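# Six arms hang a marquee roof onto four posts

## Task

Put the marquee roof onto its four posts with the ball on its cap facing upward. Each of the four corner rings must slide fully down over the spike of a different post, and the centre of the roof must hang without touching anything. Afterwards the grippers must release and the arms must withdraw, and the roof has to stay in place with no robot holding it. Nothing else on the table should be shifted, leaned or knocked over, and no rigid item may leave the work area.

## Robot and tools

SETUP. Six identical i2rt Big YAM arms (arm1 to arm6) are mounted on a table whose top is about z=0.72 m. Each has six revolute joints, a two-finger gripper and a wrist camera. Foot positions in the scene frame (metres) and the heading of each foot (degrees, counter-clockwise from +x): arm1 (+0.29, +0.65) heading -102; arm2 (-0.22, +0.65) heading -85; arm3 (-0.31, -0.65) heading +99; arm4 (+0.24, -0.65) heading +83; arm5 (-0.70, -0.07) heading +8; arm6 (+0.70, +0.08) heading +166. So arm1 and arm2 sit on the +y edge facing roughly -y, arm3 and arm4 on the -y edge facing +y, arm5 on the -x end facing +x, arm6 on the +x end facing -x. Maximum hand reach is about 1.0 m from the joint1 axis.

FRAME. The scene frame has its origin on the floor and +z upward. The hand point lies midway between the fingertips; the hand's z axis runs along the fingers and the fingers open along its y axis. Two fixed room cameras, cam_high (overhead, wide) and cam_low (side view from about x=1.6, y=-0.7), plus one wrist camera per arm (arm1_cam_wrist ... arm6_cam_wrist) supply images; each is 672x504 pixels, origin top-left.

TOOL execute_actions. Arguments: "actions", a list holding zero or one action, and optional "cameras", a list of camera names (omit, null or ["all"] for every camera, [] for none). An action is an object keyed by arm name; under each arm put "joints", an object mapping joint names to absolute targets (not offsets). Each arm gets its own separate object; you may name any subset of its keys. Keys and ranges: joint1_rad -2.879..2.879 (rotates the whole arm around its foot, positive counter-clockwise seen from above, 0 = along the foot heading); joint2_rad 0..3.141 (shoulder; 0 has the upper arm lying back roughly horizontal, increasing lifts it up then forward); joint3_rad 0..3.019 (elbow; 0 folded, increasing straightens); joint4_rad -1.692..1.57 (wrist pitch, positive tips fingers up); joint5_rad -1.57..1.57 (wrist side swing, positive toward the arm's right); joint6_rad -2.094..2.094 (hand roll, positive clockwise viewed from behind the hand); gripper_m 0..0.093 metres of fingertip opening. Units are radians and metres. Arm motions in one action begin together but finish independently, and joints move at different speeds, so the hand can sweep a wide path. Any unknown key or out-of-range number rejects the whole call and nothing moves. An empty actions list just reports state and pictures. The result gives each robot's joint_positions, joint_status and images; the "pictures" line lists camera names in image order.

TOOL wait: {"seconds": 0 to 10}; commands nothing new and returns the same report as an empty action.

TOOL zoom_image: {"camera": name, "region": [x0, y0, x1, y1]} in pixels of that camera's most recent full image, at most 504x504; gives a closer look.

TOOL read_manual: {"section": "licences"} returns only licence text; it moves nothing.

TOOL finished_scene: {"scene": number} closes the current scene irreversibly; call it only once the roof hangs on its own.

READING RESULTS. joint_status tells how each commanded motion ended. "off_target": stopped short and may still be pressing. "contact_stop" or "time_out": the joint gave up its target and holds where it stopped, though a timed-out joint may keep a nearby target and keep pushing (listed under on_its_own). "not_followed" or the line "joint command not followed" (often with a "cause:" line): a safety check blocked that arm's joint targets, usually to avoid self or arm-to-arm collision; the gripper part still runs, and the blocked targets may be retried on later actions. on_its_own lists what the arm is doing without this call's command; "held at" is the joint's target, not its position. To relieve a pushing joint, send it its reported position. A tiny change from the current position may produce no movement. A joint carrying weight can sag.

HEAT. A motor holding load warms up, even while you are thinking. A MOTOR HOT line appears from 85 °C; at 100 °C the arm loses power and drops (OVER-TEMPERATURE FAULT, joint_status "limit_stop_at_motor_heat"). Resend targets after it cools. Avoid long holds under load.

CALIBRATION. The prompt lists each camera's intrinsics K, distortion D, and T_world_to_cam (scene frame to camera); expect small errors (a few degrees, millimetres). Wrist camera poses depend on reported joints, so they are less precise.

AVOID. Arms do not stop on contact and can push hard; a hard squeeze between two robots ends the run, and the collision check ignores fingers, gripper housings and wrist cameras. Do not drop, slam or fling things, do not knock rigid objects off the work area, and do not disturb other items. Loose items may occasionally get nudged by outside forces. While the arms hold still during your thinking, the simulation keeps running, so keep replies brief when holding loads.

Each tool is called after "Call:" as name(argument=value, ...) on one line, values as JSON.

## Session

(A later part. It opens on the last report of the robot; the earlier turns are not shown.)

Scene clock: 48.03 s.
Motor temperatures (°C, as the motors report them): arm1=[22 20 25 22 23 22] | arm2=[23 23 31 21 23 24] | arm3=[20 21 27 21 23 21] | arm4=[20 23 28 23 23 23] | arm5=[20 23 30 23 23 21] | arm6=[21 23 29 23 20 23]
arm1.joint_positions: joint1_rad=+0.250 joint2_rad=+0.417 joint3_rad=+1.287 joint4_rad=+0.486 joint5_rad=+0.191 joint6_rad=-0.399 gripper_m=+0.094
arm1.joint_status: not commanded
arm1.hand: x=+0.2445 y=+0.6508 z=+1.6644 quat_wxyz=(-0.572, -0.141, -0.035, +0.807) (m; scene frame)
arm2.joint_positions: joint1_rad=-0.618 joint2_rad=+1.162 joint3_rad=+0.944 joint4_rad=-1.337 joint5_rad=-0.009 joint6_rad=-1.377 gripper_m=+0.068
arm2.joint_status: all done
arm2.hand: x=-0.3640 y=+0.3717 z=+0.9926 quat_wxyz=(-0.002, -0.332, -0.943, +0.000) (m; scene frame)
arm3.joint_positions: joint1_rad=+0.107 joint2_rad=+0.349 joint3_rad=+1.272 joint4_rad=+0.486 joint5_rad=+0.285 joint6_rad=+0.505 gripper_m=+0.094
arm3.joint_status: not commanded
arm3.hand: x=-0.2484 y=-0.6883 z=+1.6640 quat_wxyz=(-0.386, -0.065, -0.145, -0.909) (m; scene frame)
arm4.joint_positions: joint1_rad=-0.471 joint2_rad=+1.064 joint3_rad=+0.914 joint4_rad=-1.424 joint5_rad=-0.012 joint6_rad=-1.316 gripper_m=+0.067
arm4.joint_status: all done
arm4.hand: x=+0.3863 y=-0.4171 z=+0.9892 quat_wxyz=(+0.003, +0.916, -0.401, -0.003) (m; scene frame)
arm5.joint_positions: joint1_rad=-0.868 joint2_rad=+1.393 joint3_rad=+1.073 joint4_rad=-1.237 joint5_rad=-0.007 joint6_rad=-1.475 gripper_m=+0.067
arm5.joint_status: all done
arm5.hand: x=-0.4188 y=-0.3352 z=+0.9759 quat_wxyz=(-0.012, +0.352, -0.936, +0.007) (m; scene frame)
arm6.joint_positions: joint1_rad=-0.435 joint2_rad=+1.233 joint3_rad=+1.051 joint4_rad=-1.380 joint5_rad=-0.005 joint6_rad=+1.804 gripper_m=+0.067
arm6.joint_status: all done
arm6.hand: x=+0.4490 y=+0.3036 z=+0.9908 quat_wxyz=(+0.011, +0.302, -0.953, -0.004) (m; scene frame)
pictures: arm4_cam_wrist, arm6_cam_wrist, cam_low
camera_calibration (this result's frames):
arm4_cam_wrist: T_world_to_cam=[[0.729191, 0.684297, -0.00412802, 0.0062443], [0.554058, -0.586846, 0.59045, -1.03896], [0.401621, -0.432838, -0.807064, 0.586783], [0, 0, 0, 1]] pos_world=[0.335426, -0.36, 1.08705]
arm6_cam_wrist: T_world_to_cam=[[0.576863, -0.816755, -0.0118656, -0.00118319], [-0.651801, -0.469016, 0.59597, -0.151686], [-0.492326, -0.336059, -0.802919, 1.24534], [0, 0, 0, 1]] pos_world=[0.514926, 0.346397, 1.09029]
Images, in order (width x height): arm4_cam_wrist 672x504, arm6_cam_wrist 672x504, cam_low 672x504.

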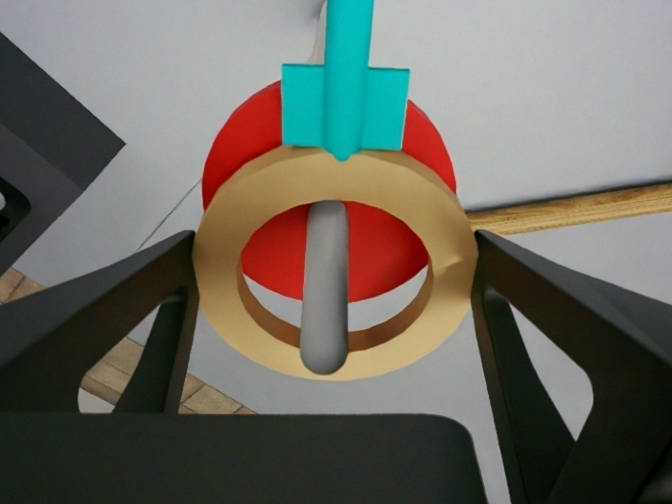

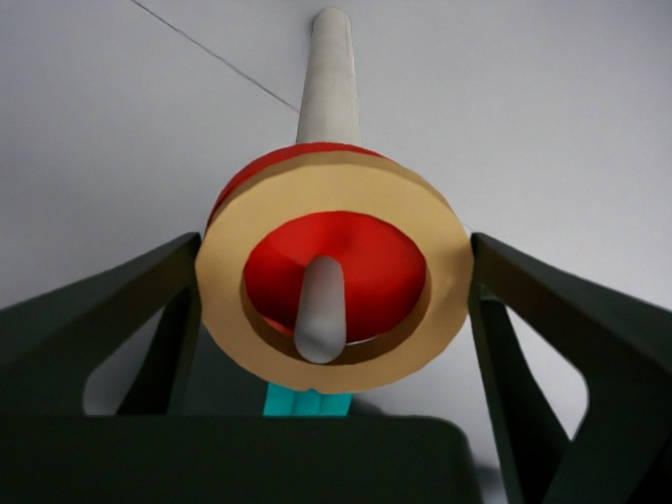

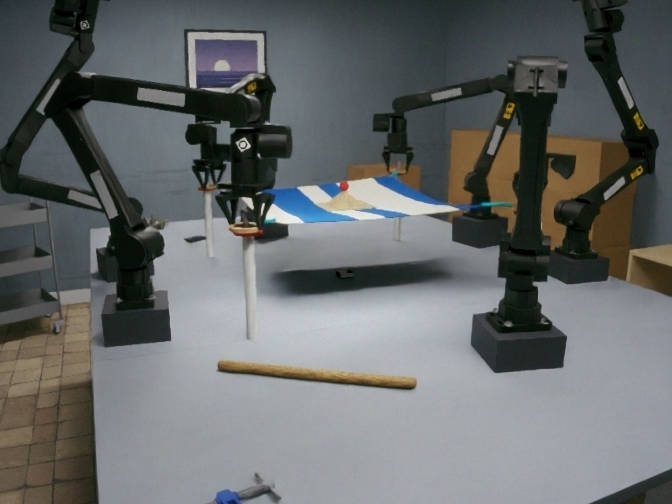

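Call:
execute_actions(actions=[{"arm2":{"joints":{"gripper_m":0.093}},"arm5":{"joints":{"gripper_m":0.093}},"arm6":{"joints":{"joint1_rad":-0.4,"joint3_rad":1.035,"joint4_rad":-1.345}},"arm4":{"joints":{"joint1_rad":-0.41,"joint3_rad":0.885,"joint4_rad":-1.39}}}], cameras=[])

Call:
execute_actions(actions=[{"arm4":{"joints":{"gripper_m":0.093}},"arm6":{"joints":{"gripper_m":0.093}}}], cameras=[])

Call:
execute_actions(actions=[{"arm2":{"joints":{"joint3_rad":1.17,"joint4_rad":-1.57}},"arm5":{"joints":{"joint2_rad":1.355,"joint3_rad":1.27,"joint4_rad":-1.47}},"arm6":{"joints":{"joint3_rad":1.27,"joint4_rad":-1.58}},"arm4":{"joints":{"joint3_rad":1.14,"joint4_rad":-1.63}}}], cameras=["arm2_cam_wrist","arm4_cam_wrist","arm5_cam_wrist","arm6_cam_wrist","cam_low"])

Scene clock: 50.23 s.
Motor temperatures (°C, as the motors report them): arm1=[22 20 25 22 23 22] | arm2=[23 23 31 21 23 24] | arm3=[20 21 27 21 23 21] | arm4=[20 23 28 23 23 23] | arm5=[20 23 30 23 23 21] | arm6=[21 23 29 23 20 23]
arm1.joint_positions: joint1_rad=+0.250 joint2_rad=+0.417 joint3_rad=+1.287 joint4_rad=+0.486 joint5_rad=+0.191 joint6_rad=-0.399 gripper_m=+0.094
arm1.joint_status: not commanded
arm1.hand: x=+0.2445 y=+0.6508 z=+1.6644 quat_wxyz=(-0.572, -0.141, -0.035, +0.807) (m; scene frame)
arm2.joint_positions: joint1_rad=-0.618 joint2_rad=+1.162 joint3_rad=+0.932 joint4_rad=-1.336 joint5_rad=-0.004 joint6_rad=-1.379 gripper_m=+0.093
arm2.joint_status: all done
arm2.hand: x=-0.3629 y=+0.3756 z=+0.9881 quat_wxyz=(-0.001, -0.331, -0.944, -0.006) (m; scene frame)
arm3.joint_positions: joint1_rad=+0.107 joint2_rad=+0.349 joint3_rad=+1.272 joint4_rad=+0.486 joint5_rad=+0.285 joint6_rad=+0.505 gripper_m=+0.094
arm3.joint_status: not commanded
arm3.hand: x=-0.2484 y=-0.6883 z=+1.6640 quat_wxyz=(-0.386, -0.065, -0.145, -0.909) (m; scene frame)
arm4.joint_positions: joint1_rad=-0.410 joint2_rad=+1.064 joint3_rad=+0.902 joint4_rad=-1.401 joint5_rad=-0.009 joint6_rad=-1.316 gripper_m=+0.067
arm4.joint_status: all done
arm4.hand: x=+0.3731 y=-0.4070 z=+0.9843 quat_wxyz=(-0.002, +0.928, -0.373, -0.001) (m; scene frame)
arm5.joint_positions: joint1_rad=-0.868 joint2_rad=+1.393 joint3_rad=+1.066 joint4_rad=-1.237 joint5_rad=-0.005 joint6_rad=-1.475 gripper_m=+0.093
arm5.joint_status: all done
arm5.hand: x=-0.4210 y=-0.3336 z=+0.9732 quat_wxyz=(-0.009, +0.352, -0.936, +0.004) (m; scene frame)
arm6.joint_positions: joint1_rad=-0.408 joint2_rad=+1.233 joint3_rad=+1.046 joint4_rad=-1.359 joint5_rad=-0.001 joint6_rad=+1.804 gripper_m=+0.067
arm6.joint_status: all done
arm6.hand: x=+0.4405 y=+0.2995 z=+0.9895 quat_wxyz=(+0.013, +0.315, -0.949, -0.012) (m; scene frame)
pictures: none
No camera images: the call's "cameras" was empty. Leave "cameras" out to get every camera's image.

Scene clock: 50.83 s.
Motor temperatures (°C, as the motors report them): arm1=[22 20 25 22 23 22] | arm2=[23 23 31 21 23 24] | arm3=[20 21 27 21 23 21] | arm4=[20 23 28 23 23 23] | arm5=[20 23 30 23 23 21] | arm6=[21 23 29 23 20 23]
arm1.joint_positions: joint1_rad=+0.250 joint2_rad=+0.417 joint3_rad=+1.287 joint4_rad=+0.486 joint5_rad=+0.191 joint6_rad=-0.399 gripper_m=+0.094
arm1.joint_status: not commanded
arm1.hand: x=+0.2445 y=+0.6508 z=+1.6644 quat_wxyz=(-0.572, -0.141, -0.035, +0.807) (m; scene frame)
arm2.joint_positions: joint1_rad=-0.618 joint2_rad=+1.162 joint3_rad=+0.932 joint4_rad=-1.336 joint5_rad=-0.004 joint6_rad=-1.379 gripper_m=+0.093
arm2.joint_status: not commanded
arm2.hand: x=-0.3629 y=+0.3756 z=+0.9881 quat_wxyz=(-0.001, -0.331, -0.944, -0.006) (m; scene frame)
arm3.joint_positions: joint1_rad=+0.107 joint2_rad=+0.349 joint3_rad=+1.272 joint4_rad=+0.486 joint5_rad=+0.285 joint6_rad=+0.505 gripper_m=+0.094
arm3.joint_status: not commanded
arm3.hand: x=-0.2484 y=-0.6883 z=+1.6640 quat_wxyz=(-0.386, -0.065, -0.145, -0.909) (m; scene frame)
arm4.joint_positions: joint1_rad=-0.410 joint2_rad=+1.064 joint3_rad=+0.902 joint4_rad=-1.401 joint5_rad=-0.003 joint6_rad=-1.316 gripper_m=+0.093
arm4.joint_status: all done
arm4.hand: x=+0.3740 y=-0.4075 z=+0.9843 quat_wxyz=(-0.002, +0.928, -0.373, +0.002) (m; scene frame)
arm5.joint_positions: joint1_rad=-0.868 joint2_rad=+1.393 joint3_rad=+1.066 joint4_rad=-1.237 joint5_rad=-0.005 joint6_rad=-1.475 gripper_m=+0.093
arm5.joint_status: not commanded
arm5.hand: x=-0.4210 y=-0.3336 z=+0.9732 quat_wxyz=(-0.009, +0.352, -0.936, +0.004) (m; scene frame)
arm6.joint_positions: joint1_rad=-0.408 joint2_rad=+1.233 joint3_rad=+1.037 joint4_rad=-1.355 joint5_rad=-0.001 joint6_rad=+1.804 gripper_m=+0.093
arm6.joint_status: all done
arm6.hand: x=+0.4421 y=+0.2981 z=+0.9858 quat_wxyz=(+0.012, +0.315, -0.949, -0.010) (m; scene frame)
pictures: none
No camera images: the call's "cameras" was empty. Leave "cameras" out to get every camera's image.

Scene clock: 51.87 s.
Motor temperatures (°C, as the motors report them): arm1=[22 20 25 22 23 22] | arm2=[23 23 31 21 23 24] | arm3=[20 21 28 21 23 21] | arm4=[20 23 28 23 23 23] | arm5=[20 23 30 23 23 21] | arm6=[21 23 29 23 20 23]
arm1.joint_positions: joint1_rad=+0.250 joint2_rad=+0.417 joint3_rad=+1.287 joint4_rad=+0.486 joint5_rad=+0.191 joint6_rad=-0.399 gripper_m=+0.094
arm1.joint_status: not commanded
arm1.hand: x=+0.2445 y=+0.6508 z=+1.6644 quat_wxyz=(-0.572, -0.141, -0.035, +0.807) (m; scene frame)
arm2.joint_positions: joint1_rad=-0.618 joint2_rad=+1.162 joint3_rad=+1.141 joint4_rad=-1.559 joint5_rad=-0.004 joint6_rad=-1.379 gripper_m=+0.093
arm2.joint_status: all done
arm2.hand: x=-0.3664 y=+0.3684 z=+1.0670 quat_wxyz=(-0.002, -0.331, -0.944, -0.013) (m; scene frame)
arm3.joint_positions: joint1_rad=+0.107 joint2_rad=+0.349 joint3_rad=+1.272 joint4_rad=+0.486 joint5_rad=+0.285 joint6_rad=+0.505 gripper_m=+0.094
arm3.joint_status: not commanded
arm3.hand: x=-0.2484 y=-0.6883 z=+1.6640 quat_wxyz=(-0.386, -0.065, -0.145, -0.909) (m; scene frame)
arm4.joint_positions: joint1_rad=-0.410 joint2_rad=+1.065 joint3_rad=+1.104 joint4_rad=-1.615 joint5_rad=-0.002 joint6_rad=-1.316 gripper_m=+0.093
arm4.joint_status: all done
arm4.hand: x=+0.3747 y=-0.4055 z=+1.0607 quat_wxyz=(+0.005, +0.928, -0.373, +0.002) (m; scene frame)
arm5.joint_positions: joint1_rad=-0.868 joint2_rad=+1.353 joint3_rad=+1.230 joint4_rad=-1.453 joint5_rad=-0.005 joint6_rad=-1.475 gripper_m=+0.093
arm5.joint_status: all done
arm5.hand: x=-0.4226 y=-0.3329 z=+1.0487 quat_wxyz=(-0.006, +0.353, -0.936, -0.001) (m; scene frame)
arm6.joint_positions: joint1_rad=-0.408 joint2_rad=+1.234 joint3_rad=+1.235 joint4_rad=-1.572 joint5_rad=-0.001 joint6_rad=+1.804 gripper_m=+0.093
arm6.joint_status: all done
arm6.hand: x=+0.4408 y=+0.3000 z=+1.0608 quat_wxyz=(+0.007, +0.316, -0.949, -0.002) (m; scene frame)
pictures: arm2_cam_wrist, arm4_cam_wrist, arm5_cam_wrist, arm6_cam_wrist, cam_low
camera_calibration (this result's frames):
arm2_cam_wrist: T_world_to_cam=[[-0.61609, -0.786789, -0.0373583, 0.104744], [-0.650905, 0.481832, 0.586652, -1.03463], [-0.443571, 0.385748, -0.808977, 0.678529], [0, 0, 0, 1]] pos_world=[-0.30794, 0.31919, 1.1598]
arm4_cam_wrist: T_world_to_cam=[[0.685525, 0.728031, -0.00521935, 0.0422726], [0.585455, -0.546984, 0.598374, -1.07198], [0.432779, -0.413256, -0.8012, 0.644242], [0, 0, 0, 1]] pos_world=[0.3198, -0.350892, 1.15783]
arm5_cam_wrist: T_world_to_cam=[[0.648584, -0.761119, -0.00602668, 0.0248586], [-0.623192, -0.535562, 0.569917, -1.03241], [-0.437002, -0.365883, -0.82168, 0.676064], [0, 0, 0, 1]] pos_world=[-0.364069, -0.286638, 1.14404]
arm6_cam_wrist: T_world_to_cam=[[0.599467, -0.800382, -0.00525843, -0.0204899], [-0.643574, -0.485906, 0.591361, -0.194075], [-0.47587, -0.351117, -0.80639, 1.29724], [0, 0, 0, 1]] pos_world=[0.504698, 0.344781, 1.16074]
Images, in order (width x height): arm2_cam_wrist 672x504, arm4_cam_wrist 672x504, arm5_cam_wrist 672x504, arm6_cam_wrist 672x504, cam_low 672x504.

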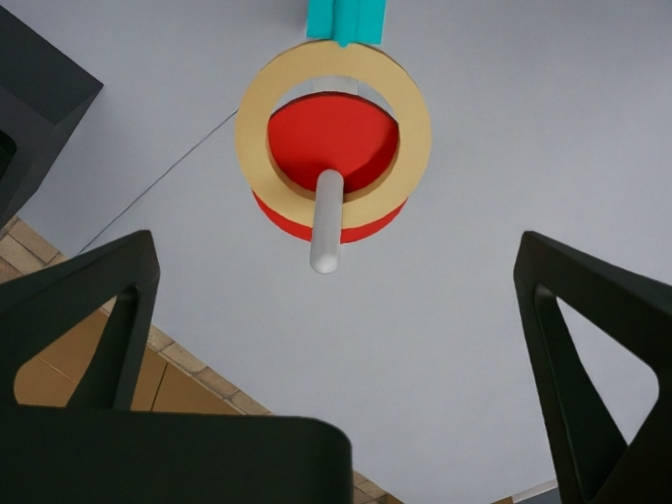

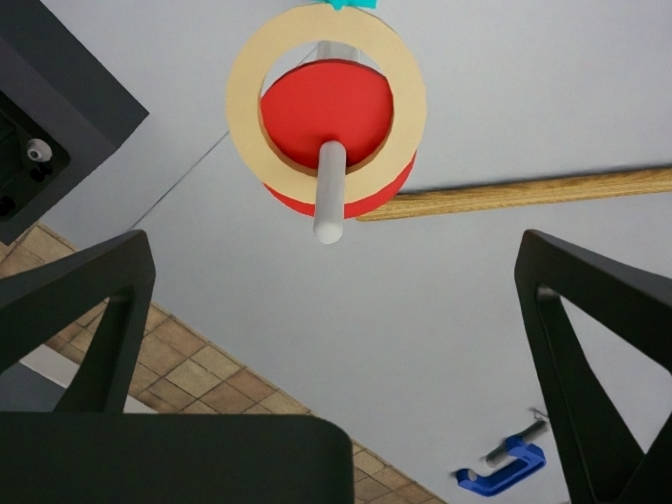

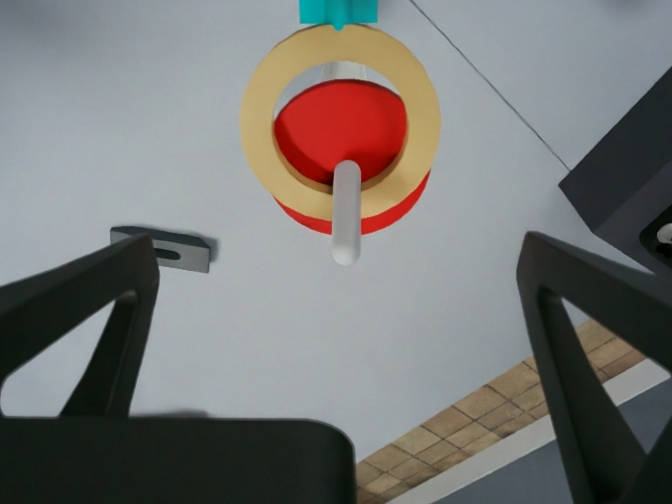

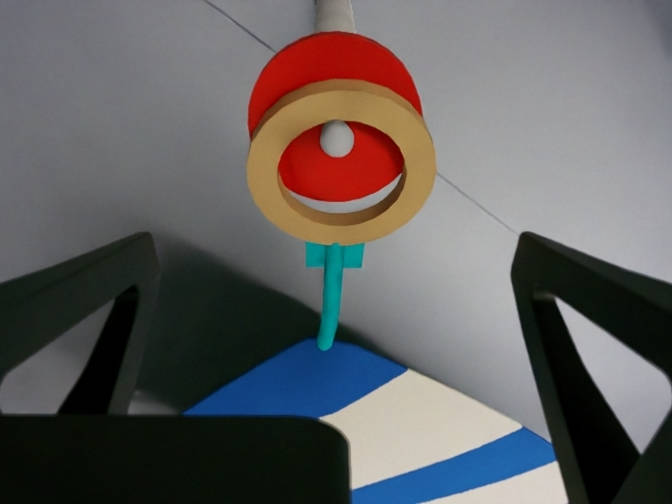

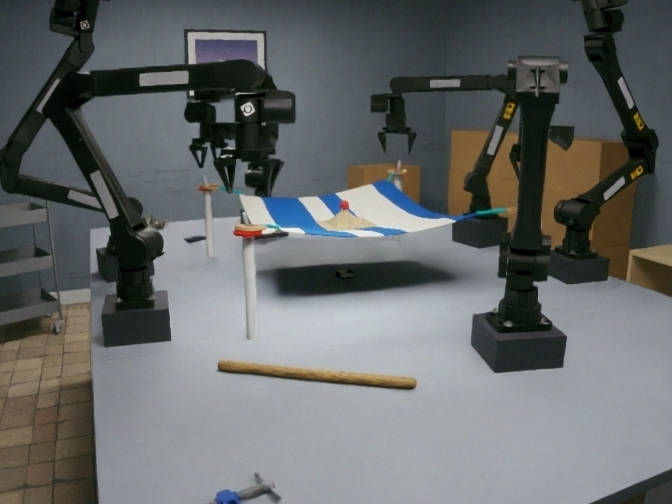

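Call:
execute_actions(actions=[{"arm2":{"joints":{"joint2_rad":0.5}},"arm5":{"joints":{"joint2_rad":0.65}},"arm6":{"joints":{"joint2_rad":0.55}},"arm4":{"joints":{"joint2_rad":0.5,"joint3_rad":1.3}}}], cameras=["cam_low"])

Call:
finished_scene(scene=2)

Scene clock: 54.53 s.
Motor temperatures (°C, as the motors report them): arm1=[22 20 25 22 23 22] | arm2=[23 23 31 21 23 24] | arm3=[20 21 28 21 23 21] | arm4=[20 23 29 23 23 23] | arm5=[20 23 31 23 23 21] | arm6=[21 23 29 23 20 23]
arm1.joint_positions: joint1_rad=+0.250 joint2_rad=+0.417 joint3_rad=+1.287 joint4_rad=+0.486 joint5_rad=+0.191 joint6_rad=-0.399 gripper_m=+0.094
arm1.joint_status: not commanded
arm1.hand: x=+0.2445 y=+0.6508 z=+1.6644 quat_wxyz=(-0.572, -0.141, -0.035, +0.807) (m; scene frame)
arm2.joint_positions: joint1_rad=-0.618 joint2_rad=+0.494 joint3_rad=+1.146 joint4_rad=-1.560 joint5_rad=-0.004 joint6_rad=-1.380 gripper_m=+0.093
arm2.joint_status: all done
arm2.hand: x=-0.3029 y=+0.4879 z=+1.2262 quat_wxyz=(+0.046, -0.313, -0.895, +0.314) (m; scene frame)
arm3.joint_positions: joint1_rad=+0.107 joint2_rad=+0.349 joint3_rad=+1.272 joint4_rad=+0.486 joint5_rad=+0.285 joint6_rad=+0.505 gripper_m=+0.094
arm3.joint_status: not commanded
arm3.hand: x=-0.2484 y=-0.6883 z=+1.6640 quat_wxyz=(-0.386, -0.065, -0.145, -0.909) (m; scene frame)
arm4.joint_positions: joint1_rad=-0.410 joint2_rad=+0.497 joint3_rad=+1.280 joint4_rad=-1.615 joint5_rad=-0.002 joint6_rad=-1.316 gripper_m=+0.093
arm4.joint_status: all done
arm4.hand: x=+0.3153 y=-0.5093 z=+1.2562 quat_wxyz=(-0.356, +0.867, -0.346, +0.048) (m; scene frame)
arm5.joint_positions: joint1_rad=-0.868 joint2_rad=+0.641 joint3_rad=+1.241 joint4_rad=-1.453 joint5_rad=-0.005 joint6_rad=-1.475 gripper_m=+0.093
arm5.joint_status: all done
arm5.hand: x=-0.5332 y=-0.2311 z=+1.2672 quat_wxyz=(-0.162, +0.329, -0.875, +0.317) (m; scene frame)
arm6.joint_positions: joint1_rad=-0.408 joint2_rad=+0.543 joint3_rad=+1.243 joint4_rad=-1.576 joint5_rad=-0.001 joint6_rad=+1.804 gripper_m=+0.093
arm6.joint_status: all done
arm6.hand: x=+0.5663 y=+0.1972 z=+1.2355 quat_wxyz=(+0.185, +0.295, -0.891, -0.291) (m; scene frame)
pictures: cam_low
Images, in order (width x height): cam_low 672x504.

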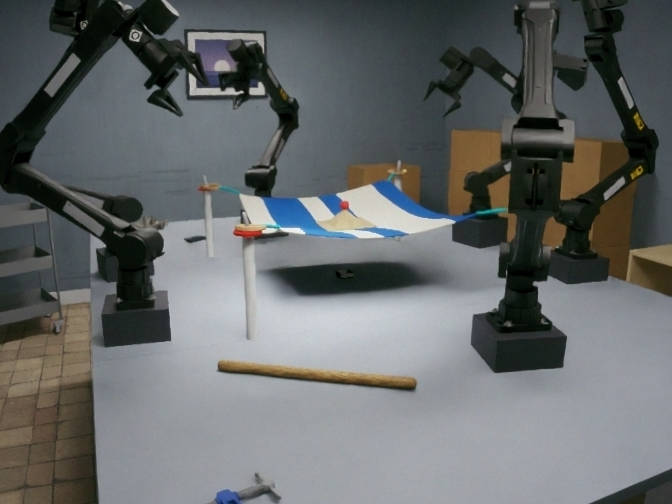

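The scene is finished: the task was done.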